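# Return misplaced items to the desk holding their kind

## Task

Find every item sitting on a desk other than the one where the rest of its type are, and carry each to that matching desk. The item must stay there unaided when the scene ends (anything the robot is still holding or propping does not count), and the robot must never topple or finish leaning.

## Robot and tools

ROBOT. A Hello Robot Stretch 3 with one arm. It has a two-wheeled base (0.33 m long, 0.34 m wide) that can only drive forward/back or spin in place, a lift sliding up a mast, and a telescoping arm that reaches out to the robot's right side, ending in a wrist (yaw, pitch, roll) and a two-finger gripper. Spins pivot about the point between the drive wheels, 0.05 m behind the front edge. Since the arm points sideways, the gripper is moved forward or back by driving the base. With the arm drawn in and the wrist folded, a spin sweeps a 0.28 m radius; an unfolded level wrist reaches beyond that.

FRAMES. Base frame: origin on the floor midway between the wheels, x ahead, y to the left, z up. Odometry frame is the base frame where the scene began. hand_pose is reported in the base frame at the spot where closed fingertips meet; with all wrist joints at zero its x is up, y points back along the arm toward the mast, z toward the rear.

execute_actions. Argument actions: a list holding one action, or empty to just get state and pictures. An action may contain base, joints, or both, plus optional contact_limits; its motions start together. base holds exactly one key: translate_m (an offset in metres, -1 to 1, positive forward, measured from the base's last reported position) or rotate_rad (an offset in radians, -3.2 to 3.2, positive = counter-clockwise seen from above). joints is a set of absolute targets by name: lift_m 0 to 1.1 (arm height on mast), arm_m 0 to 0.52 (extension), wrist_yaw_rad -1.345 to 4.42 (0 = gripper along arm, positive swings it toward the front, 3.0 = folded over the base), wrist_pitch_rad -1.57 to 0.451 (0 level, negative tips fingers down), wrist_roll_rad -2.911 to 2.911, gripper_m -0.089 to 0.179 (larger = wider; actual fingertip gap is a bit smaller, zero below 0.007), head_pan_rad -3.953 to 1.73 (0 ahead, positive left, -1.57 faces along the arm), head_tilt_rad -1.53 to 0.419 (negative looks down). contact_limits accepts only arm_m: an effort percentage 1 to 100 at which the arm halts; lower is softer, but too low stops it immediately. cameras: list of head_camera, nav_camera, wrist_camera or all; omitted/null means all, [] means none. Any unknown key or out-of-range number rejects the whole call and nothing moves. Joints left out of an action may still be driving toward an earlier target. A single action runs at most 15 s.

wait: seconds, 0 to 10; commands nothing and returns state and pictures.

zoom_image: camera (one of the three) and region [x0, y0, x1, y1] in pixels of that camera's latest full image, origin top-left, at most 504 by 504. Image sizes: head_camera 896x504, nav_camera 672x504, wrist_camera 644x364. The head and nav cameras ride on the head and turn with pan/tilt; the wrist camera moves with the gripper.

finished_scene: scene, the number of the scene being closed. Irreversible; the result reports success and gives the next task.

RESULT LINES. joint_positions with done tolerances (about ±0.004 for lift, arm, gripper; ±0.02 for yaw, roll, head; ±0.05 for pitch). base_status and joint_status: done, off_target (stopped short and may still push), contact_stop, time_out or torque_fault; after the last three the old target is dropped. Lift or arm that hit something firmly reports contact_stop and goes slack until commanded again; a slack lift may sink under load or be pushed up by closing fingers on a surface. on_its_own describes uncommanded joints; its "held at" is the held target, not the current position, and an effort outside rest range hints at a load or contact. motor_effort: percent of max, signed toward higher values, bracket = peak during the last action; readings carry bias and noise. Positive wheel effort means pushing forward. contact_limits line: limit in force, default, maximum. lidar_m: 12 distances from the base origin, 30-degree sectors counter-clockwise from straight ahead (4th left, 7th rear, 10th right), scanning at 0.17 m height, so it sees table legs, not tops, and misses glass; "-" = nothing seen; robot parts can block sectors 5, 6, 9, 10. wrist_depth_mm (45 to 1000) and head_depth_mm (280 to 4000): 7x7 median depth grids, head grid in the sideways image orientation. base_odometry comes from wheel rotation (slip counts as motion); heading in -3.142 to 3.142, positive left. turned_by_wheels and turned_by_imu: rotation since last result. base_tilt in degrees, forward and right positive, with a fixed bias up to about 4. pictures names the order of the returned images. A stop in one call cancels later motion calls in the same reply. Camera calibration (intrinsics, T_world_to_cam, pos_world) is provided; poses change with joints and carry small errors, larger for the wrist camera.

GRIPPING. Close to a gripper_m below the object's width (lower squeezes more); open to at least 0.02 above where contact occurred. Neither the reading nor done proves a grasp, so check the images. Over-squeezing triggers a stall guard that weakens the grip; resend a different value to re-squeeze.

SPEED AND SAFETY. Full base speed (0.30 m/s, 1.9 rad/s) only with lift_m under 0.30, arm_m under 0.03, wrist_yaw_rad above 2.54; otherwise 0.10 m/s and 0.63 rad/s. Fold or unfold the wrist only with lift_m between 0.32 and 0.95, pitch -0.4 and roll near 0; once folded the lift may go down to 0.25. With yaw below -0.4 keep pitch at -0.5 or lower. Base, wrist and head have no contact stop and will shove obstacles; wrist servos pushed hard for seconds cut out for 10 s. Pushing against something rigid with the gripper above roughly 0.45 m, raising the contact limit, repeated pushes, driving while gripping something fixed, or snagging furniture (especially reversing) can tip the robot. If it leans, undo the last move in small steps, free the gripper, and lower the lift to about 0.2. Avoid dropping, slamming or hard-pushing items; loose objects may occasionally get nudged by outside disturbances, so verify placement before finishing.

Each tool is called as a command line: name --argument value for each argument, lists and objects as JSON in quotes; but a table of rows of numbers goes row by row, as --pt "numbers of a row", without its own name.

## Session

execute_actions --actions '[]'

Scene clock: 0.00 s.
base_odometry: x=+0.000 y=+0.000 heading=+0.000 (m, m, rad; odometry frame)
turned_by_wheels: +0.000 (rad since the last result)
turned_by_imu: +0.000 (rad since the last result)
base_tilt: forward=+0.6 right=-0.5 (deg)
lidar_m: 0.85 0.87 1.12 1.79 1.36 0.93 0.87 0.89 1.72 1.59 1.33 0.91
head_depth_mm: 901 886 871 856 842 832 822 / 888 851 837 825 836 820 809 / 876 841 827 813 821 811 800 / 864 826 813 801 811 800 789 / 851 814 805 794 804 791 779 / 839 803 792 782 790 778 766 / 827 810 795 779 780 767 758
base_status: not commanded
joint_positions: lift_m=+0.457 arm_m=-0.001 wrist_yaw_rad=+3.029 wrist_pitch_rad=-0.604 wrist_roll_rad=+0.009 gripper_m=+0.037 head_pan_rad=+0.015 head_tilt_rad=+0.014
joint_status: not commanded
motor_effort: left_wheel=+1 right_wheel=+0 lift_m=+34 arm_m=+1 wrist_yaw_rad=+0 wrist_pitch_rad=+4 wrist_roll_rad=+0 gripper_m=-1 head_pan_rad=-1 head_tilt_rad=+3 (%)
hand_pose: x=+0.0010 y=+0.0520 z=+0.4303 quat_wxyz=(+0.249, +0.689, +0.171, +0.659) (m; base frame)
wrist_depth_mm: - - - - - - 777 / - - - - - 950 799 / 946 920 889 867 848 838 799 / 803 765 788 749 746 724 701 / 690 679 673 649 661 628 626 / 616 608 - 609 562 562 560 / 541 555 - - 525 512 507
pictures: head_camera (sideways: a quarter turn clockwise sets it upright), nav_camera (sideways: a quarter turn counterclockwise sets it upright), wrist_camera
Images, in order (width x height): head_camera 896x504, nav_camera 672x504, wrist_camera 644x364.

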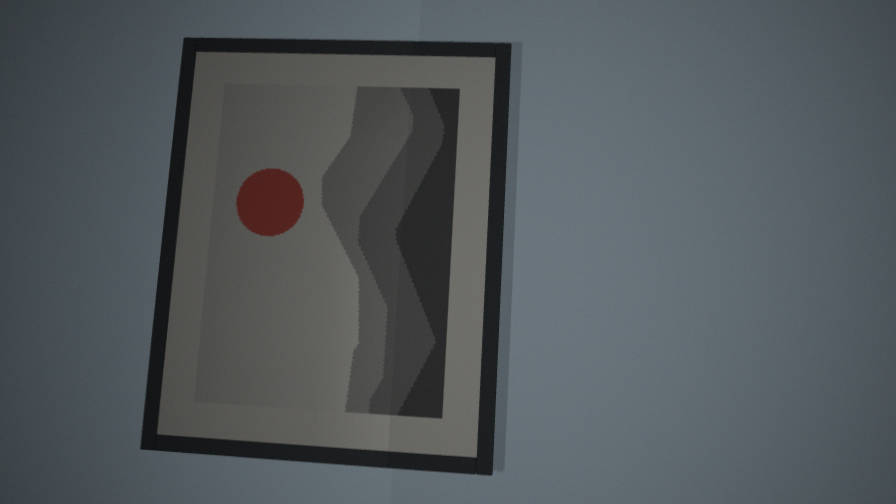

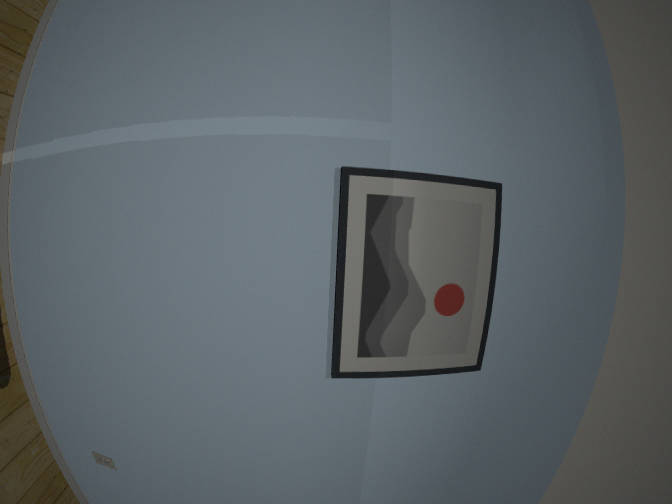

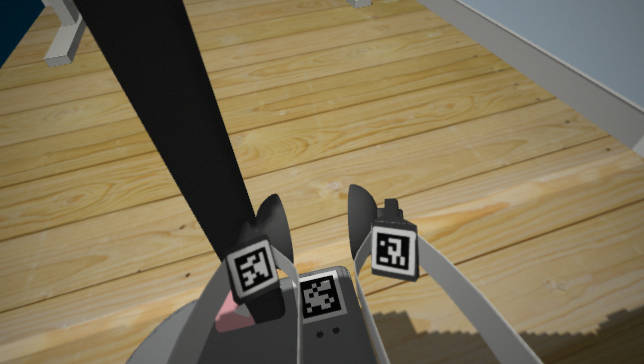

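execute_actions --actions '[{"joints":{"head_pan_rad":1.57,"head_tilt_rad":-0.6}}]' --cameras '["head_camera","nav_camera"]'

execute_actions --actions '[{"joints":{"head_pan_rad":-1.57,"head_tilt_rad":-0.6}}]' --cameras '["head_camera","nav_camera"]'

execute_actions --actions '[{"joints":{"head_pan_rad":-3.14,"head_tilt_rad":-0.6}}]' --cameras '["head_camera","nav_camera"]'

Scene clock: 5.00 s.
base_odometry: x=+0.000 y=+0.000 heading=+0.000 (m, m, rad; odometry frame)
turned_by_wheels: +0.000 (rad since the last result)
turned_by_imu: +0.000 (rad since the last result)
base_tilt: forward=+0.5 right=-0.4 (deg)
lidar_m: 0.85 0.87 1.12 1.79 1.37 0.93 0.87 0.89 1.72 1.59 1.34 0.91
head_depth_mm: 1819 1837 1762 1847 1832 1573 1294 / 1881 2020 1868 2317 1988 1559 1278 / 1858 1978 2248 2440 1971 1560 1276 / 1846 1977 2245 2444 1936 1534 1263 / 1807 1921 2217 2408 1917 1516 1253 / 1785 1894 2179 2364 1900 1504 1248 / 1771 1868 2164 2319 1874 1500 1252
base_status: not commanded
joint_positions: lift_m=+0.457 arm_m=-0.001 wrist_yaw_rad=+3.029 wrist_pitch_rad=-0.604 wrist_roll_rad=+0.009 gripper_m=+0.037 head_pan_rad=+1.563 head_tilt_rad=-0.592
joint_status: all done
motor_effort: left_wheel=+2(1) right_wheel=+0(0) lift_m=+33(34) arm_m=+1(1) wrist_yaw_rad=+0(0) wrist_pitch_rad=+4(4) wrist_roll_rad=+0(0) gripper_m=+0(1) head_pan_rad=+2(32) head_tilt_rad=-4(36) (%)
hand_pose: x=+0.0010 y=+0.0520 z=+0.4303 quat_wxyz=(+0.249, +0.689, +0.171, +0.659) (m; base frame)
wrist_depth_mm: - - - - - - 774 / - - - - - 929 788 / 948 908 892 853 852 830 784 / 795 783 790 763 739 728 708 / 688 670 657 649 665 624 624 / 608 592 - 612 560 561 558 / 550 546 - - 518 513 506
pictures: head_camera (sideways: a quarter turn clockwise sets it upright), nav_camera (sideways: a quarter turn counterclockwise sets it upright)
camera_calibration (this result's frames):
head_camera: T_world_to_cam=[[0.0570755, -0.489657, -0.870045, 1.15366], [-0.998108, -0.00801468, -0.0609658, 0.0938039], [0.0228792, 0.871878, -0.489188, 0.589018], [0, 0, 0, 1]] pos_world=[0.0143045, 0.0520969, 1.29759]
nav_camera: T_world_to_cam=[[-0.0255614, 0.50163, 0.864705, -1.07733], [0.998945, -0.0202038, 0.0412502, -0.00614589], [0.0381626, 0.864846, -0.500584, 0.61756], [0, 0, 0, 1]] pos_world=[-0.0449663, 0.00620192, 1.24097]
Images, in order (width x height): head_camera 896x504, nav_camera 672x504.

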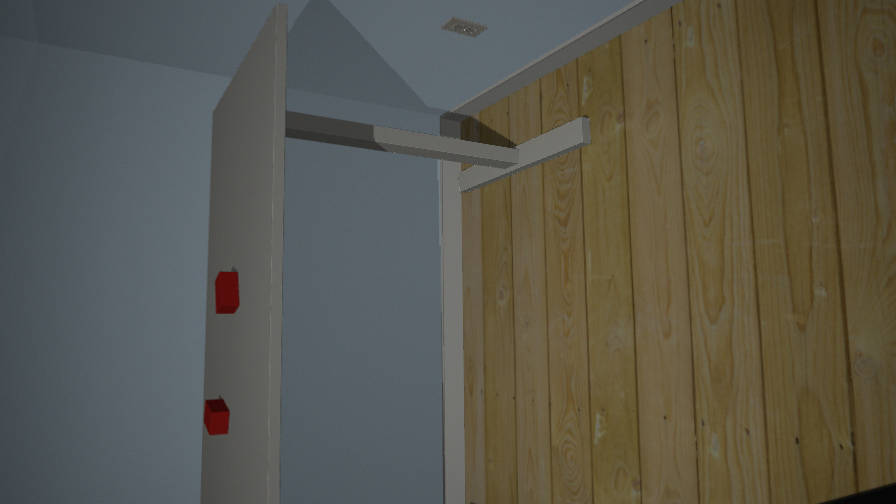

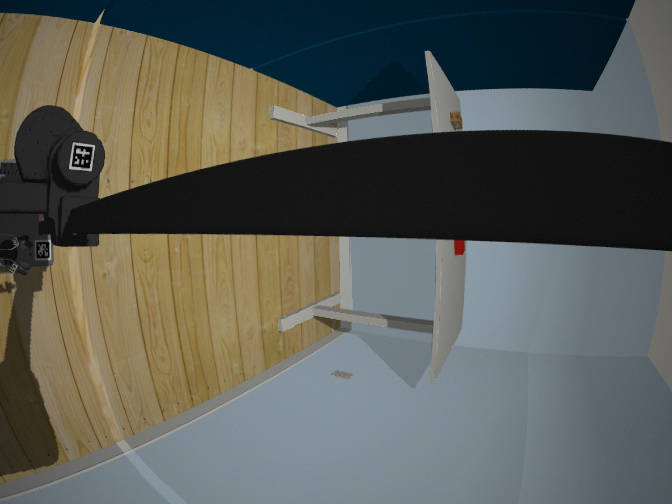

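Scene clock: 6.97 s.
base_odometry: x=+0.000 y=+0.000 heading=+0.000 (m, m, rad; odometry frame)
turned_by_wheels: +0.000 (rad since the last result)
turned_by_imu: +0.000 (rad since the last result)
base_tilt: forward=+0.6 right=-0.4 (deg)
lidar_m: 0.86 0.87 1.12 1.79 1.37 0.94 0.87 0.89 1.72 1.60 1.33 0.91
head_depth_mm: 1403 1552 1715 1933 2006 1569 1292 / 1390 1525 1710 1910 1973 1563 1284 / 1356 1496 1665 1872 1973 1539 1276 / 1342 1477 1634 1856 1950 1528 1264 / 1345 1475 1634 1816 1922 1520 1263 / 1327 1461 1611 1815 1920 1505 1245 / 1311 1435 1602 1771 1879 1493 1248
base_status: not commanded
joint_positions: lift_m=+0.457 arm_m=-0.001 wrist_yaw_rad=+3.029 wrist_pitch_rad=-0.604 wrist_roll_rad=+0.009 gripper_m=+0.037 head_pan_rad=-1.563 head_tilt_rad=-0.592
joint_status: all done
motor_effort: left_wheel=+1(1) right_wheel=+0(0) lift_m=+34(34) arm_m=+1(1) wrist_yaw_rad=+0(0) wrist_pitch_rad=+4(4) wrist_roll_rad=+0(0) gripper_m=+0(0) head_pan_rad=-3(32) head_tilt_rad=-4(4) (%)
hand_pose: x=+0.0010 y=+0.0520 z=+0.4303 quat_wxyz=(+0.249, +0.689, +0.171, +0.659) (m; base frame)
wrist_depth_mm: - - - - - - 781 / - - - - - 964 813 / 930 892 896 881 847 835 788 / 786 783 783 744 742 716 704 / 697 673 657 651 666 637 620 / 620 602 - 599 560 565 560 / 543 550 - - 513 512 506
pictures: head_camera (sideways: a quarter turn clockwise sets it upright), nav_camera (sideways: a quarter turn counterclockwise sets it upright)
camera_calibration (this result's frames):
head_camera: T_world_to_cam=[[-0.0649383, 0.488942, -0.869896, 1.15421], [0.99785, 0.0240704, -0.0609609, 0.0816221], [-0.00886758, -0.871984, -0.489454, 0.589557], [0, 0, 0, 1]] pos_world=[-0.00126629, -0.0522207, 1.29758]
nav_camera: T_world_to_cam=[[0.0336207, -0.501417, 0.864552, -1.07749], [-0.99914, 0.00413693, 0.0412539, 0.00603766], [-0.024262, -0.865196, -0.500847, 0.618283], [0, 0, 0, 1]] pos_world=[0.0572593, -0.005362, 1.24096]
Images, in order (width x height): head_camera 896x504, nav_camera 672x504.

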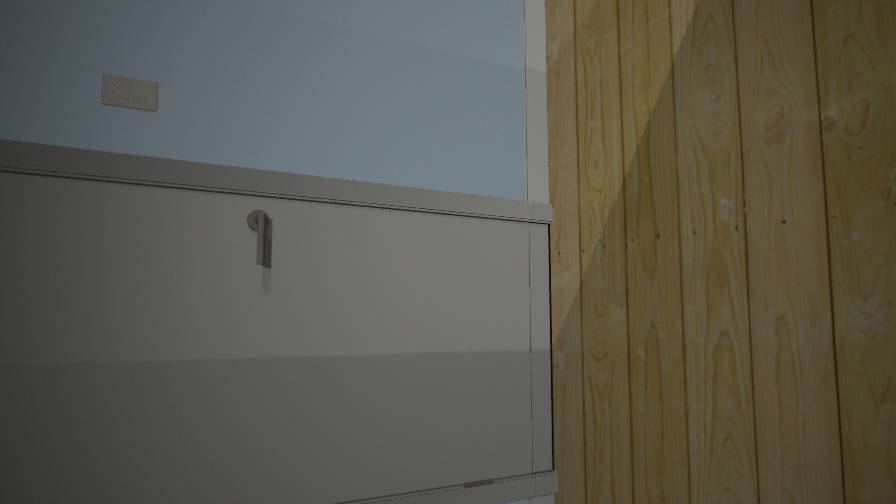

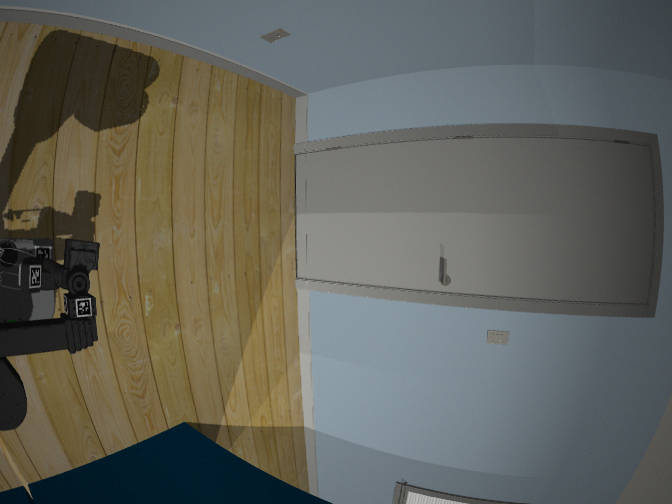

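Scene clock: 8.27 s.
base_odometry: x=+0.000 y=+0.000 heading=+0.000 (m, m, rad; odometry frame)
turned_by_wheels: +0.000 (rad since the last result)
turned_by_imu: +0.000 (rad since the last result)
base_tilt: forward=+0.6 right=-0.4 (deg)
lidar_m: 0.86 0.87 1.12 1.80 1.36 0.93 0.87 0.89 1.72 1.60 1.33 0.91
head_depth_mm: 744 815 906 1026 1170 1379 1286 / 742 820 915 1010 1153 1343 1285 / 731 803 887 1012 1152 1332 1268 / 722 798 880 987 1117 1299 1277 / 714 787 870 975 1110 1278 1256 / 709 778 863 962 1087 1260 1256 / 703 771 854 949 1078 1242 1239
base_status: not commanded
joint_positions: lift_m=+0.457 arm_m=-0.001 wrist_yaw_rad=+3.029 wrist_pitch_rad=-0.604 wrist_roll_rad=+0.009 gripper_m=+0.037 head_pan_rad=-3.133 head_tilt_rad=-0.592
joint_status: all done
motor_effort: left_wheel=+1(1) right_wheel=+0(0) lift_m=+34(34) arm_m=+0(2) wrist_yaw_rad=+0(0) wrist_pitch_rad=+4(4) wrist_roll_rad=+0(0) gripper_m=+0(0) head_pan_rad=-2(32) head_tilt_rad=-4(4) (%)
hand_pose: x=+0.0010 y=+0.0520 z=+0.4303 quat_wxyz=(+0.249, +0.689, +0.171, +0.659) (m; base frame)
wrist_depth_mm: - - - - - - 777 / - - - - - 959 799 / 944 889 889 867 871 838 795 / 816 774 773 757 742 712 714 / 693 677 662 650 658 630 628 / 612 601 - 611 559 568 560 / 549 554 - - 519 511 504
pictures: head_camera (sideways: a quarter turn clockwise sets it upright), nav_camera (sideways: a quarter turn counterclockwise sets it upright)
camera_calibration (this result's frames):
head_camera: T_world_to_cam=[[0.488919, 0.0653289, -0.86988, 1.15081], [0.0248691, -0.99783, -0.0609604, 0.0875566], [-0.871975, 0.00817157, -0.489483, 0.59486], [0, 0, 0, 1]] pos_world=[-0.0461264, 0.00732462, 1.29758]
nav_camera: T_world_to_cam=[[-0.50142, -0.0340212, 0.864535, -1.07421], [0.00333787, 0.999143, 0.0412543, -0.0000780075], [-0.865198, 0.0235714, -0.500876, 0.623451], [0, 0, 0, 1]] pos_world=[0.000780913, -0.0511635, 1.24096]
Images, in order (width x height): head_camera 896x504, nav_camera 672x504.

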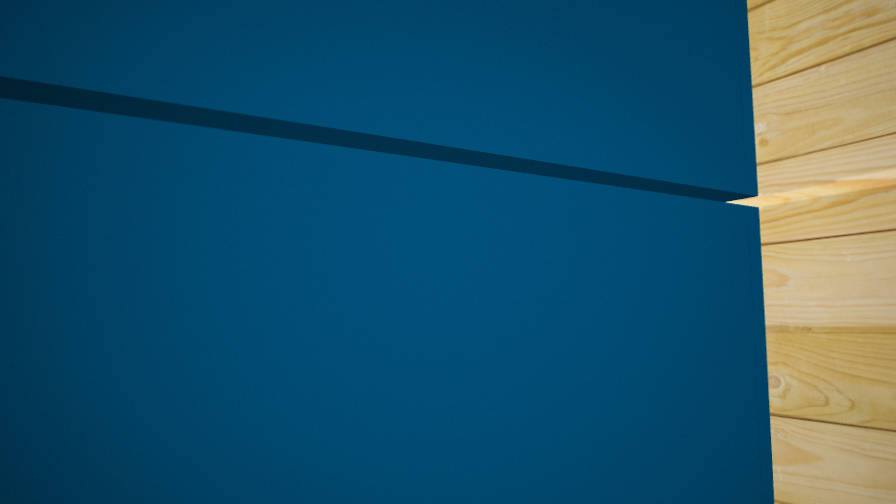

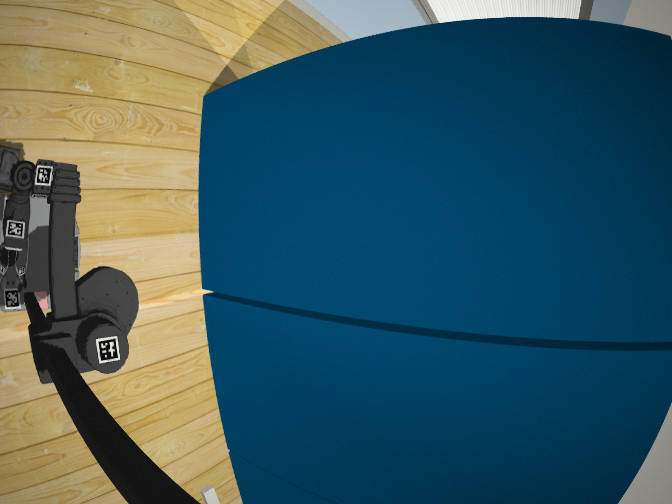

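execute_actions --actions '[{"joints":{"head_pan_rad":0,"head_tilt_rad":-0.4,"lift_m":0.27,"wrist_pitch_rad":-0.4}}]' --cameras '[]'

execute_actions --actions '[{"base":{"rotate_rad":1.655}}]' --cameras '["head_camera","nav_camera"]'

Scene clock: 21.43 s.
base_odometry: x=+0.000 y=+0.000 heading=+0.000 (m, m, rad; odometry frame)
turned_by_wheels: +0.000 (rad since the last result)
turned_by_imu: +0.000 (rad since the last result)
base_tilt: forward=+0.5 right=-0.5 (deg)
lidar_m: 0.85 0.87 1.12 1.79 1.37 0.93 0.87 0.89 1.72 1.59 1.33 0.91
head_depth_mm: 717 772 848 912 989 1083 1196 / 706 757 833 901 971 1065 1170 / 700 746 820 883 953 1042 1151 / 690 739 807 872 944 1021 1127 / 683 724 799 857 931 1007 1103 / 674 716 790 845 914 987 1084 / 668 710 776 831 896 973 1066
base_status: not commanded
joint_positions: lift_m=+0.270 arm_m=-0.001 wrist_yaw_rad=+3.029 wrist_pitch_rad=-0.419 wrist_roll_rad=+0.009 gripper_m=+0.037 head_pan_rad=-0.007 head_tilt_rad=-0.408
joint_status: all done
motor_effort: left_wheel=+1(1) right_wheel=-1(0) lift_m=+29(29) arm_m=+1(1) wrist_yaw_rad=+0(0) wrist_pitch_rad=+6(7) wrist_roll_rad=+0(0) gripper_m=+0(0) head_pan_rad=+2(31) head_tilt_rad=+4(22) (%)
hand_pose: x=+0.0041 y=+0.0789 z=+0.2826 quat_wxyz=(+0.187, +0.702, +0.107, +0.679) (m; base frame)
wrist_depth_mm: - - - - - - 770 / - - - - - 955 785 / 918 887 842 800 778 754 715 / 706 687 681 648 629 611 591 / 573 570 - 537 535 516 494 / 492 497 - - 430 441 430 / 446 - - - 396 386 382
pictures: none
No camera images: the call's "cameras" was empty. Leave "cameras" out to get every camera's image.

Scene clock: 23.73 s.
base_odometry: x=+0.000 y=+0.000 heading=+1.655 (m, m, rad; odometry frame)
turned_by_wheels: +1.655 (rad since the last result)
turned_by_imu: +1.657 (rad since the last result)
base_tilt: forward=+0.5 right=-0.4 (deg)
lidar_m: 2.14 1.26 0.91 0.87 0.90 1.68 1.59 1.23 0.89 0.85 0.89 1.20
head_depth_mm: 1877 1982 2071 2030 2129 1875 1467 / 1869 1997 2079 1864 2342 1845 1467 / 1880 1994 2090 2295 2388 1861 1458 / 1860 1983 2078 2280 2410 1853 1438 / 1846 1983 2044 2249 2387 1831 1433 / 1840 1968 2024 2260 2348 1800 1421 / 1850 1958 2026 2234 2358 1804 1414
base_status: done
joint_positions: lift_m=+0.270 arm_m=-0.001 wrist_yaw_rad=+3.029 wrist_pitch_rad=-0.419 wrist_roll_rad=+0.009 gripper_m=+0.037 head_pan_rad=-0.007 head_tilt_rad=-0.407
joint_status: not commanded
motor_effort: left_wheel=-1(5) right_wheel=+3(12) lift_m=+29(30) arm_m=+1(1) wrist_yaw_rad=+0(0) wrist_pitch_rad=+7(6) wrist_roll_rad=+0(0) gripper_m=+0(0) head_pan_rad=+2(3) head_tilt_rad=+4(4) (%)
hand_pose: x=+0.0041 y=+0.0789 z=+0.2826 quat_wxyz=(+0.187, +0.702, +0.107, +0.679) (m; base frame)
wrist_depth_mm: 707 - 800 848 897 944 - / 783 - 863 919 938 - 949 / 828 843 857 818 778 759 726 / 727 712 674 650 625 600 583 / 583 571 - 538 539 509 500 / 498 505 - - 441 443 430 / 435 - - - 393 385 379
pictures: head_camera (sideways: a quarter turn clockwise sets it upright), nav_camera (sideways: a quarter turn counterclockwise sets it upright)
camera_calibration (this result's frames):
head_camera: T_world_to_cam=[[-0.321663, -0.0587849, -0.945028, 1.25381], [0.00232541, 0.998019, -0.0628727, 0.0901986], [0.946851, -0.0224214, -0.320889, 0.364373], [0, 0, 0, 1]] pos_world=[0.0580866, -0.00814533, 1.30748]
nav_camera: T_world_to_cam=[[0.334443, 0.0272789, 0.942021, -1.1804], [-0.0264468, -0.998916, 0.0383158, 0.00391968], [0.942045, -0.0377279, -0.333359, 0.394438], [0, 0, 0, 1]] pos_world=[0.0233018, 0.0509968, 1.2433]
Images, in order (width x height): head_camera 896x504, nav_camera 672x504.

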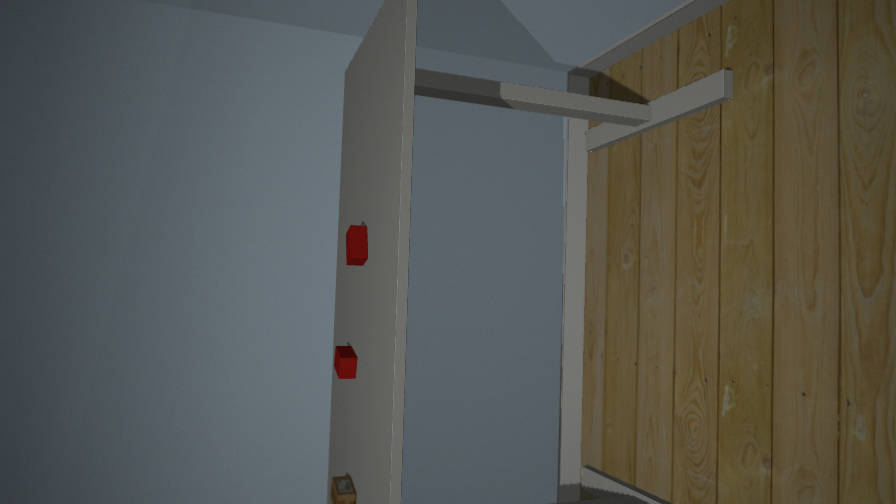

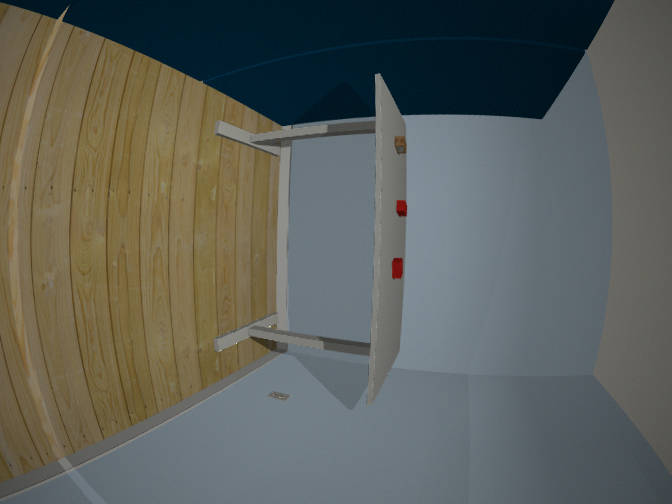

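execute_actions --actions '[{"base":{"translate_m":1.0},"joints":{"head_tilt_rad":-0.6,"head_pan_rad":0.3}}]' --cameras '["head_camera","nav_camera"]'

Scene clock: 31.80 s.
base_odometry: x=-0.084 y=+0.996 heading=+1.655 (m, m, rad; odometry frame)
turned_by_wheels: +0.000 (rad since the last result)
turned_by_imu: +0.005 (rad since the last result)
base_tilt: forward=+0.6 right=-0.4 (deg)
lidar_m: 1.14 0.93 0.92 0.88 0.92 1.25 2.58 1.21 0.88 0.84 0.87 0.90
head_depth_mm: 898 984 1036 657 523 438 1285 / 930 1009 1068 704 518 450 1284 / 955 1040 1071 694 514 1422 1276 / 981 1075 1059 685 509 1448 1268 / 1005 1108 1036 678 505 1478 1253 / 1032 1145 1018 669 500 1507 1258 / 1065 1175 996 664 514 1428 1239
base_status: done
joint_positions: lift_m=+0.270 arm_m=-0.001 wrist_yaw_rad=+3.029 wrist_pitch_rad=-0.419 wrist_roll_rad=+0.009 gripper_m=+0.037 head_pan_rad=+0.293 head_tilt_rad=-0.593
joint_status: all done
motor_effort: left_wheel=+0(6) right_wheel=+3(10) lift_m=+29(29) arm_m=+0(1) wrist_yaw_rad=+0(0) wrist_pitch_rad=+6(6) wrist_roll_rad=+0(0) gripper_m=-1(0) head_pan_rad=+3(19) head_tilt_rad=-3(22) (%)
hand_pose: x=+0.0041 y=+0.0790 z=+0.2827 quat_wxyz=(+0.187, +0.702, +0.107, +0.679) (m; base frame)
wrist_depth_mm: 731 - 808 855 902 927 - / 789 - 880 932 955 938 843 / 848 834 857 798 770 757 720 / 723 702 683 658 635 607 592 / 586 566 - 535 538 518 498 / 492 496 - - 437 439 430 / 435 - - - 393 385 377
pictures: head_camera (sideways: a quarter turn clockwise sets it upright), nav_camera (sideways: a quarter turn counterclockwise sets it upright)
camera_calibration (this result's frames):
head_camera: T_world_to_cam=[[-0.451601, -0.199933, -0.869531, 1.15609], [-0.303605, 0.950846, -0.060949, 0.0895454], [0.838976, 0.23647, -0.490103, 0.585231], [0, 0, 0, 1]] pos_world=[0.0582829, 0.00760716, 1.29754]
nav_camera: T_world_to_cam=[[0.472372, 0.173383, 0.864178, -1.07968], [0.276884, -0.960017, 0.0412629, -0.00175786], [0.83678, 0.219785, -0.501492, 0.61387], [0, 0, 0, 1]] pos_world=[-0.00317674, 0.0505909, 1.24096]
Images, in order (width x height): head_camera 896x504, nav_camera 672x504.

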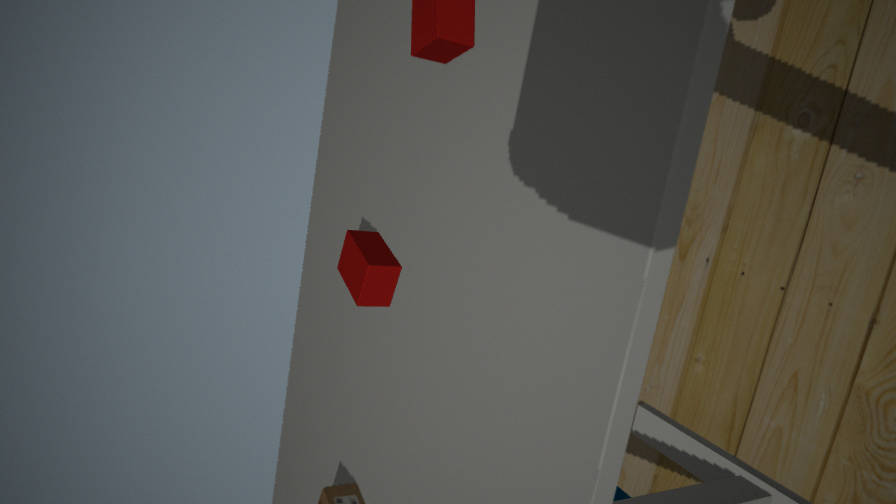

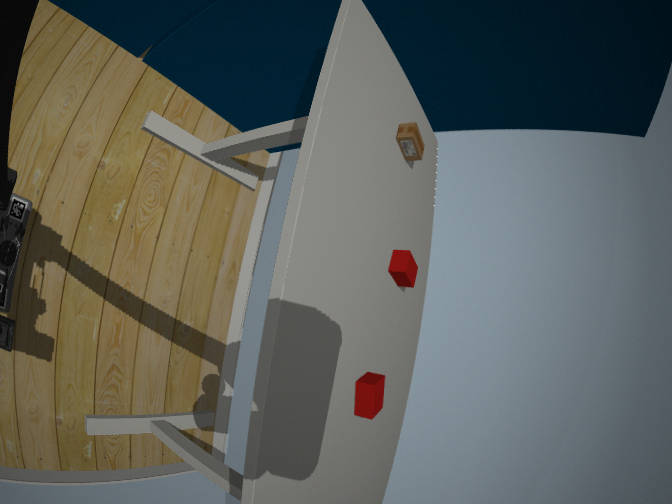

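execute_actions --actions '[{"base":{"rotate_rad":1.566},"joints":{"head_pan_rad":-1.4}}]' --cameras '[]'

execute_actions --actions '[{"base":{"translate_m":0.5}}]' --cameras '["head_camera"]'

execute_actions --actions '[{"joints":{"lift_m":0.6}}]' --cameras '[]'

execute_actions --actions '[{"joints":{"lift_m":1.06,"wrist_yaw_rad":1.6}}]'

Scene clock: 43.40 s.
base_odometry: x=-0.084 y=+0.996 heading=-3.063 (m, m, rad; odometry frame)
turned_by_wheels: +1.566 (rad since the last result)
turned_by_imu: +1.568 (rad since the last result)
base_tilt: forward=+0.5 right=-0.4 (deg)
lidar_m: 0.88 0.91 1.23 2.59 1.23 0.88 0.84 0.87 0.90 1.15 0.93 0.92
head_depth_mm: 919 1002 1058 686 524 1437 1291 / 936 1018 1075 678 519 1440 1285 / 952 1037 1081 695 513 1447 1284 / 962 1054 1061 689 509 1455 1266 / 977 1068 1036 681 504 1481 1259 / 987 1083 1020 671 500 1471 1254 / 1005 1101 997 663 495 1501 1241
base_status: done
joint_positions: lift_m=+0.270 arm_m=-0.001 wrist_yaw_rad=+3.029 wrist_pitch_rad=-0.419 wrist_roll_rad=+0.009 gripper_m=+0.037 head_pan_rad=-1.393 head_tilt_rad=-0.593
joint_status: all done
motor_effort: left_wheel=-1(4) right_wheel=+3(12) lift_m=+30(30) arm_m=-1(1) wrist_yaw_rad=+0(0) wrist_pitch_rad=+6(6) wrist_roll_rad=+0(0) gripper_m=-1(0) head_pan_rad=-2(30) head_tilt_rad=-4(3) (%)
hand_pose: x=+0.0041 y=+0.0789 z=+0.2827 quat_wxyz=(+0.187, +0.702, +0.107, +0.679) (m; base frame)
wrist_depth_mm: - - - - - - 836 / - - - - - - 843 / 941 881 849 817 781 748 721 / 710 693 681 658 634 600 588 / 581 569 - 539 538 512 491 / 497 492 - - 433 445 428 / 439 - - - 391 386 381
pictures: none
No camera images: the call's "cameras" was empty. Leave "cameras" out to get every camera's image.

Scene clock: 46.80 s.
base_odometry: x=-0.582 y=+0.957 heading=-3.063 (m, m, rad; odometry frame)
turned_by_wheels: +0.000 (rad since the last result)
turned_by_imu: +0.003 (rad since the last result)
base_tilt: forward=+0.6 right=-0.3 (deg)
lidar_m: 0.39 0.40 0.54 1.40 1.94 1.40 1.34 1.26 1.18 0.69 0.56 0.40
head_depth_mm: 910 997 1051 714 524 439 1290 / 921 1007 1069 703 519 451 1279 / 936 1025 1079 694 516 448 1273 / 952 1040 1059 688 510 1403 1272 / 965 1056 1042 678 506 1033 1198 / 950 1029 1044 669 500 1312 1246 / 748 790 834 697 495 948 1050
base_status: done
joint_positions: lift_m=+0.270 arm_m=-0.001 wrist_yaw_rad=+3.029 wrist_pitch_rad=-0.418 wrist_roll_rad=+0.009 gripper_m=+0.037 head_pan_rad=-1.393 head_tilt_rad=-0.593
joint_status: not commanded
motor_effort: left_wheel=-1(6) right_wheel=+4(11) lift_m=+30(29) arm_m=+0(0) wrist_yaw_rad=+0(1) wrist_pitch_rad=+6(6) wrist_roll_rad=+0(0) gripper_m=+0(0) head_pan_rad=-3(2) head_tilt_rad=-3(4) (%)
hand_pose: x=+0.0041 y=+0.0790 z=+0.2827 quat_wxyz=(+0.187, +0.702, +0.107, +0.679) (m; base frame)
wrist_depth_mm: - - - - 784 511 378 / - - - - 839 531 391 / 933 867 838 818 756 557 407 / 721 701 675 663 630 571 417 / 580 575 - 539 532 508 431 / 493 505 - - 438 440 422 / 438 - - - 392 388 379
pictures: head_camera (sideways: a quarter turn clockwise sets it upright)
camera_calibration (this result's frames):
head_camera: T_world_to_cam=[[-0.146748, 0.471706, -0.869459, 1.15414], [0.979429, 0.192364, -0.0609466, 0.0817157], [0.138503, -0.860517, -0.490232, 0.589671], [0, 0, 0, 1]] pos_world=[0.00766154, -0.0527107, 1.29753]
Images, in order (width x height): head_camera 896x504.

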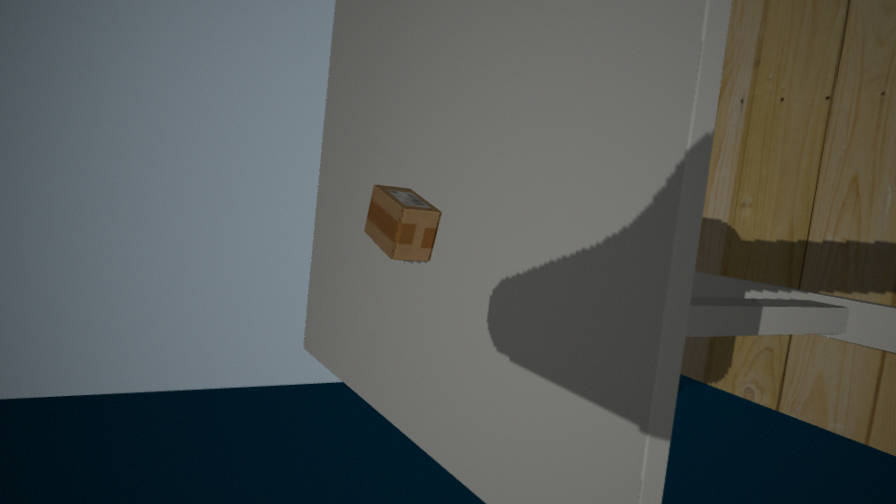

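Scene clock: 50.63 s.
base_odometry: x=-0.582 y=+0.957 heading=-3.063 (m, m, rad; odometry frame)
turned_by_wheels: +0.000 (rad since the last result)
turned_by_imu: +0.000 (rad since the last result)
base_tilt: forward=+0.5 right=-0.4 (deg)
lidar_m: 0.39 0.40 0.54 1.40 1.94 1.39 1.34 1.26 1.18 0.69 0.56 0.40
head_depth_mm: 908 994 1048 712 522 440 1289 / 926 1010 1065 705 518 452 1282 / 939 1024 1075 694 514 448 1271 / 948 1042 1059 687 509 1408 1269 / 963 1060 1043 678 505 1028 1201 / 945 1028 1049 673 501 1304 1253 / 752 789 831 701 495 949 1052
base_status: not commanded
joint_positions: lift_m=+0.600 arm_m=-0.001 wrist_yaw_rad=+3.029 wrist_pitch_rad=-0.418 wrist_roll_rad=+0.009 gripper_m=+0.037 head_pan_rad=-1.393 head_tilt_rad=-0.593
joint_status: all done
motor_effort: left_wheel=-1(1) right_wheel=+4(4) lift_m=+37(38) arm_m=+1(0) wrist_yaw_rad=+0(0) wrist_pitch_rad=+6(6) wrist_roll_rad=+0(0) gripper_m=+0(0) head_pan_rad=-3(2) head_tilt_rad=-3(4) (%)
hand_pose: x=+0.0041 y=+0.0790 z=+0.6125 quat_wxyz=(+0.186, +0.702, +0.107, +0.679) (m; base frame)
wrist_depth_mm: - - - - 783 511 376 / - - - - 865 529 390 / - - - - 877 548 403 / - - - - 961 578 409 / - - - 960 859 610 428 / 907 846 - 817 795 602 446 / 762 767 - 741 703 612 458
pictures: none
No camera images: the call's "cameras" was empty. Leave "cameras" out to get every camera's image.

Scene clock: 55.63 s.
base_odometry: x=-0.582 y=+0.957 heading=-3.063 (m, m, rad; odometry frame)
turned_by_wheels: +0.000 (rad since the last result)
turned_by_imu: +0.000 (rad since the last result)
base_tilt: forward=+0.6 right=-0.4 (deg)
lidar_m: 0.39 0.40 0.54 1.40 1.94 1.39 1.34 1.26 1.18 0.68 0.56 0.40
head_depth_mm: 910 994 - - - - 1228 / 926 1014 1075 - - - 1222 / 936 1027 1077 695 523 - - / 951 1045 1056 689 509 - - / 963 1062 1040 680 506 - - / 946 1025 1048 672 - - - / 751 793 832 820 - - -
base_status: not commanded
joint_positions: lift_m=+1.060 arm_m=-0.001 wrist_yaw_rad=+1.603 wrist_pitch_rad=-0.418 wrist_roll_rad=+0.009 gripper_m=+0.037 head_pan_rad=-1.393 head_tilt_rad=-0.593
joint_status: all done
motor_effort: left_wheel=-1(1) right_wheel=+4(4) lift_m=+37(38) arm_m=+0(1) wrist_yaw_rad=-2(3) wrist_pitch_rad=+6(6) wrist_roll_rad=+0(0) gripper_m=+0(0) head_pan_rad=-2(3) head_tilt_rad=-3(3) (%)
hand_pose: x=+0.2029 y=-0.1369 z=+1.0725 quat_wxyz=(+0.585, +0.601, -0.378, +0.392) (m; base frame)
wrist_depth_mm: 268 271 276 285 292 297 304 / 291 295 303 312 321 323 331 / 320 324 335 347 354 359 373 / 356 361 376 381 396 404 417 / 398 410 415 437 444 444 301 / 454 470 484 505 543 533 262 / 537 546 573 602 616 650 239
pictures: head_camera (sideways: a quarter turn clockwise sets it upright), nav_camera (sideways: a quarter turn counterclockwise sets it upright), wrist_camera
camera_calibration (this result's frames):
head_camera: T_world_to_cam=[[-0.146748, 0.471706, -0.869459, 1.15414], [0.979429, 0.192364, -0.0609466, 0.0817157], [0.138503, -0.860517, -0.490232, 0.589671], [0, 0, 0, 1]] pos_world=[0.00766154, -0.0527107, 1.29753]
nav_camera: T_world_to_cam=[[0.117988, -0.489289, 0.864104, -1.07742], [-0.98547, -0.164762, 0.0412647, 0.0059402], [0.122181, -0.856417, -0.501619, 0.618395], [0, 0, 0, 1]] pos_world=[0.0574201, 0.00341192, 1.24096]
wrist_camera: T_world_to_cam=[[-0.0498797, -0.994896, -0.0877168, -0.0330134], [-0.587009, 0.100259, -0.803348, 1.01836], [0.808042, 0.0114197, -0.589014, 0.637405], [0, 0, 0, 1]] pos_world=[0.0810908, -0.142224, 1.19065]
Images, in order (width x height): head_camera 896x504, nav_camera 672x504, wrist_camera 644x364.

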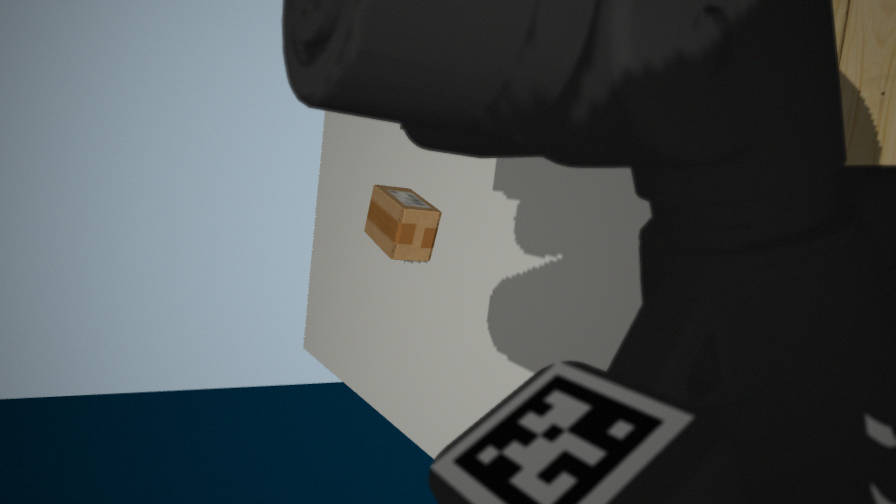

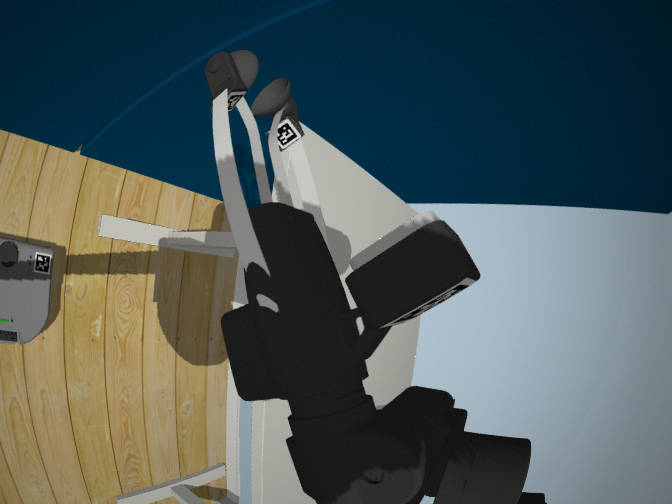

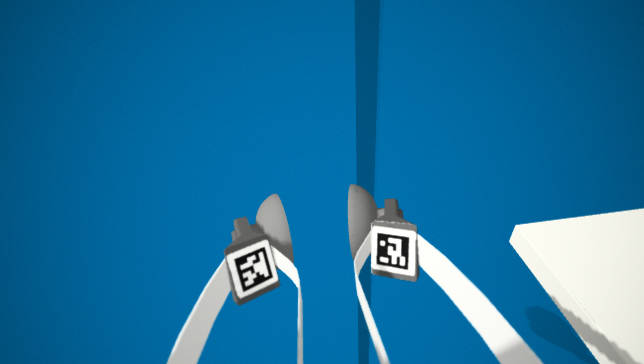

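execute_actions --actions '[{"base":{"translate_m":0.12},"joints":{"wrist_yaw_rad":-0.22,"gripper_m":0.14,"arm_m":0.18,"head_pan_rad":-1.55,"wrist_pitch_rad":-0.5}}]' --cameras '["head_camera","wrist_camera"]'

Scene clock: 70.23 s.
base_odometry: x=-0.702 y=+0.948 heading=-3.063 (m, m, rad; odometry frame)
turned_by_wheels: +0.000 (rad since the last result)
turned_by_imu: +0.000 (rad since the last result)
base_tilt: forward=+0.5 right=-0.4 (deg)
lidar_m: 0.27 0.28 0.37 0.97 2.12 1.52 1.46 1.36 1.18 0.67 0.39 0.28
head_depth_mm: 938 - 1113 680 524 454 1286 / 936 - - 667 519 1423 1281 / 946 995 - 634 514 1418 1277 / 937 1018 1091 640 509 1423 1269 / 939 1027 1038 679 505 959 1168 / 939 1028 1082 673 500 1215 1240 / 796 822 845 807 496 799 948
base_status: done
joint_positions: lift_m=+1.060 arm_m=+0.180 wrist_yaw_rad=-0.217 wrist_pitch_rad=-0.513 wrist_roll_rad=+0.009 gripper_m=+0.140 head_pan_rad=-1.543 head_tilt_rad=-0.593
joint_status: all done
motor_effort: left_wheel=-1(2) right_wheel=+4(7) lift_m=+38(37) arm_m=+6(5) wrist_yaw_rad=-2(2) wrist_pitch_rad=+4(5) wrist_roll_rad=+0(0) gripper_m=+0(82) head_pan_rad=-3(12) head_tilt_rad=-3(4) (%)
hand_pose: x=-0.0671 y=-0.5312 z=+1.0519 quat_wxyz=(+0.657, +0.103, -0.702, -0.253) (m; base frame)
wrist_depth_mm: 543 582 628 671 661 631 610 / 582 558 529 514 499 429 461 / 490 431 408 399 397 384 375 / 374 357 324 328 329 328 314 / 308 309 295 291 283 - 273 / 268 - 256 252 246 238 239 / 237 227 228 222 220 215 213
pictures: head_camera (sideways: a quarter turn clockwise sets it upright), wrist_camera
camera_calibration (this result's frames):
head_camera: T_world_to_cam=[[-0.0745769, 0.488344, -0.869459, 1.1537], [0.997181, 0.0437725, -0.0609466, 0.0816074], [0.0082955, -0.871553, -0.490232, 0.590465], [0, 0, 0, 1]] pos_world=[-0.000236501, -0.0523517, 1.29753]
wrist_camera: T_world_to_cam=[[-0.95006, 0.301746, -0.0795912, 0.179187], [0.257891, 0.61555, -0.744708, 1.15158], [-0.175721, -0.728043, -0.662628, 0.466564], [0, 0, 0, 1]] pos_world=[-0.0447589, -0.423245, 1.18101]
Images, in order (width x height): head_camera 896x504, wrist_camera 644x364.

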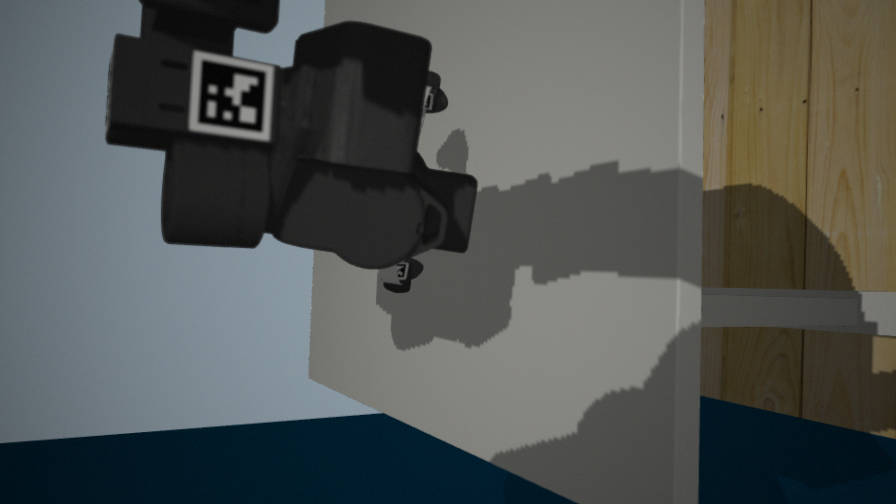

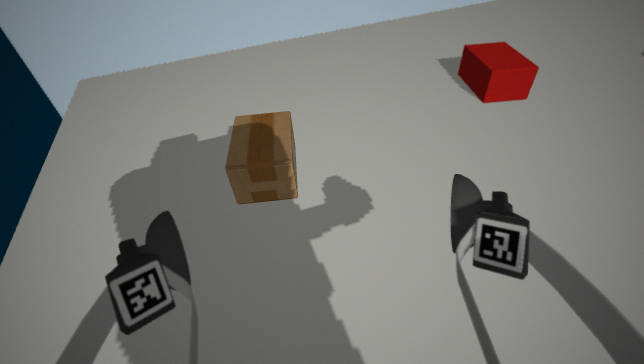

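execute_actions --actions '[{"joints":{"arm_m":0.33}}]' --cameras '["wrist_camera"]'

Scene clock: 75.20 s.
base_odometry: x=-0.702 y=+0.948 heading=-3.063 (m, m, rad; odometry frame)
turned_by_wheels: +0.000 (rad since the last result)
turned_by_imu: +0.000 (rad since the last result)
base_tilt: forward=+0.5 right=-0.4 (deg)
lidar_m: 0.27 0.28 0.37 0.97 2.11 1.52 1.46 1.37 1.18 0.67 0.39 0.28
head_depth_mm: 939 - 1091 714 523 454 1289 / 939 1047 1090 702 518 1418 1279 / 938 - 900 693 513 1417 1279 / 938 1031 1050 688 508 1402 1276 / 936 1028 1038 677 505 955 1176 / 935 1025 1091 670 498 1217 1244 / 797 817 846 809 495 800 944
base_status: not commanded
joint_positions: lift_m=+1.060 arm_m=+0.330 wrist_yaw_rad=-0.218 wrist_pitch_rad=-0.513 wrist_roll_rad=+0.009 gripper_m=+0.140 head_pan_rad=-1.543 head_tilt_rad=-0.593
joint_status: all done
motor_effort: left_wheel=-1(1) right_wheel=+3(3) lift_m=+37(37) arm_m=+6(6) wrist_yaw_rad=-2(2) wrist_pitch_rad=+4(5) wrist_roll_rad=+0(0) gripper_m=+0(0) head_pan_rad=-3(2) head_tilt_rad=-3(4) (%)
hand_pose: x=-0.0673 y=-0.6811 z=+1.0518 quat_wxyz=(+0.657, +0.103, -0.702, -0.254) (m; base frame)
wrist_depth_mm: 431 465 499 548 588 623 601 / 468 503 520 513 492 473 459 / 493 432 420 407 395 381 315 / 369 351 347 335 331 329 314 / 306 309 293 233 278 - 270 / 265 - 248 199 245 238 238 / 236 226 222 200 221 215 212
pictures: wrist_camera
camera_calibration (this result's frames):
wrist_camera: T_world_to_cam=[[-0.949822, 0.302507, -0.0795511, 0.224766], [0.258433, 0.615676, -0.744416, 1.24363], [-0.176213, -0.727621, -0.662961, 0.35795], [0, 0, 0, 1]] pos_world=[-0.0448325, -0.573215, 1.18097]
Images, in order (width x height): wrist_camera 644x364.

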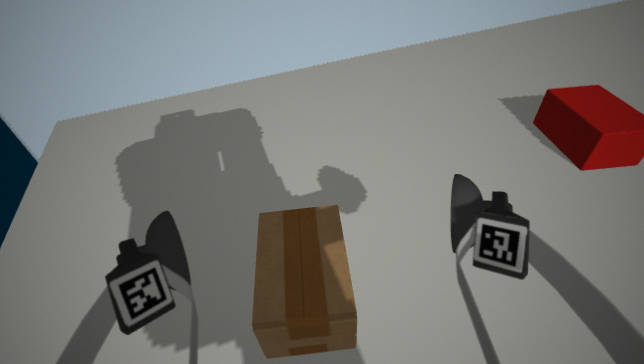

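execute_actions --actions '[{"joints":{"arm_m":0.34,"lift_m":1.002}}]' --cameras '["wrist_camera","head_camera"]'

Scene clock: 78.53 s.
base_odometry: x=-0.702 y=+0.948 heading=-3.063 (m, m, rad; odometry frame)
turned_by_wheels: +0.000 (rad since the last result)
turned_by_imu: +0.000 (rad since the last result)
base_tilt: forward=+0.6 right=-0.4 (deg)
lidar_m: 0.27 0.28 0.37 0.97 2.11 1.52 1.46 1.36 1.18 0.67 0.39 0.28
head_depth_mm: 938 1038 - 675 522 453 1288 / 935 1021 952 700 517 1425 1284 / 937 1017 - 665 514 1425 1275 / 933 1027 1090 659 510 1398 1273 / 939 1028 1036 678 504 964 1173 / 940 1029 1092 671 499 1215 1244 / 796 819 843 808 495 797 945
base_status: not commanded
joint_positions: lift_m=+1.002 arm_m=+0.340 wrist_yaw_rad=-0.218 wrist_pitch_rad=-0.513 wrist_roll_rad=+0.009 gripper_m=+0.140 head_pan_rad=-1.543 head_tilt_rad=-0.593
joint_status: all done
motor_effort: left_wheel=+0(1) right_wheel=+3(3) lift_m=+29(34) arm_m=+5(6) wrist_yaw_rad=-2(1) wrist_pitch_rad=+5(4) wrist_roll_rad=+0(0) gripper_m=+0(0) head_pan_rad=-2(3) head_tilt_rad=-4(3) (%)
hand_pose: x=-0.0673 y=-0.6911 z=+0.9940 quat_wxyz=(+0.657, +0.103, -0.702, -0.254) (m; base frame)
wrist_depth_mm: 423 456 492 507 495 477 455 / 444 416 401 384 369 359 296 / 334 320 314 304 295 289 278 / 271 265 246 186 248 246 235 / 229 230 210 155 211 - 203 / 199 - 144 141 186 178 179 / 180 170 167 163 165 162 159
pictures: head_camera (sideways: a quarter turn clockwise sets it upright), wrist_camera
camera_calibration (this result's frames):
head_camera: T_world_to_cam=[[-0.074558, 0.488347, -0.869459, 1.1537], [0.997182, 0.0437341, -0.0609466, 0.0816074], [0.00826194, -0.871553, -0.490232, 0.590465], [0, 0, 0, 1]] pos_world=[-0.000238517, -0.0523515, 1.29753]
wrist_camera: T_world_to_cam=[[-0.949815, 0.302535, -0.079518, 0.22318], [0.258492, 0.615942, -0.744175, 1.20671], [-0.176161, -0.727384, -0.663235, 0.312856], [0, 0, 0, 1]] pos_world=[-0.0448311, -0.583215, 1.12324]
Images, in order (width x height): head_camera 896x504, wrist_camera 644x364.

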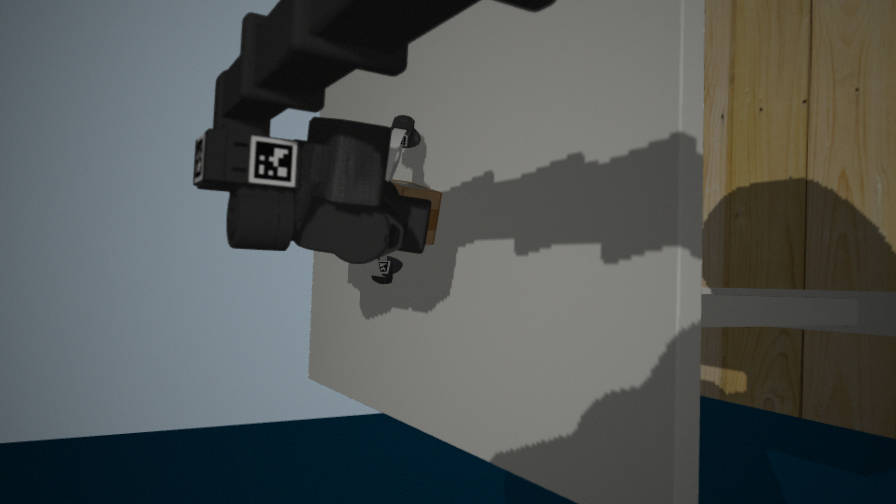

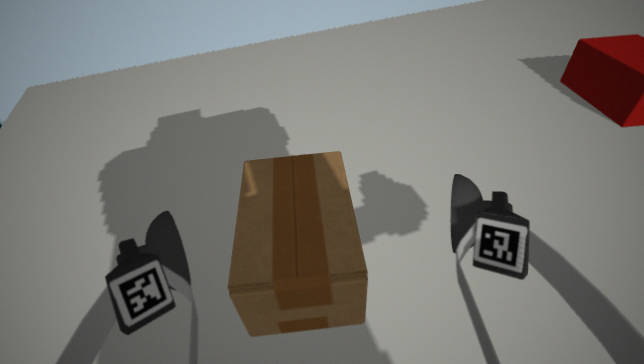

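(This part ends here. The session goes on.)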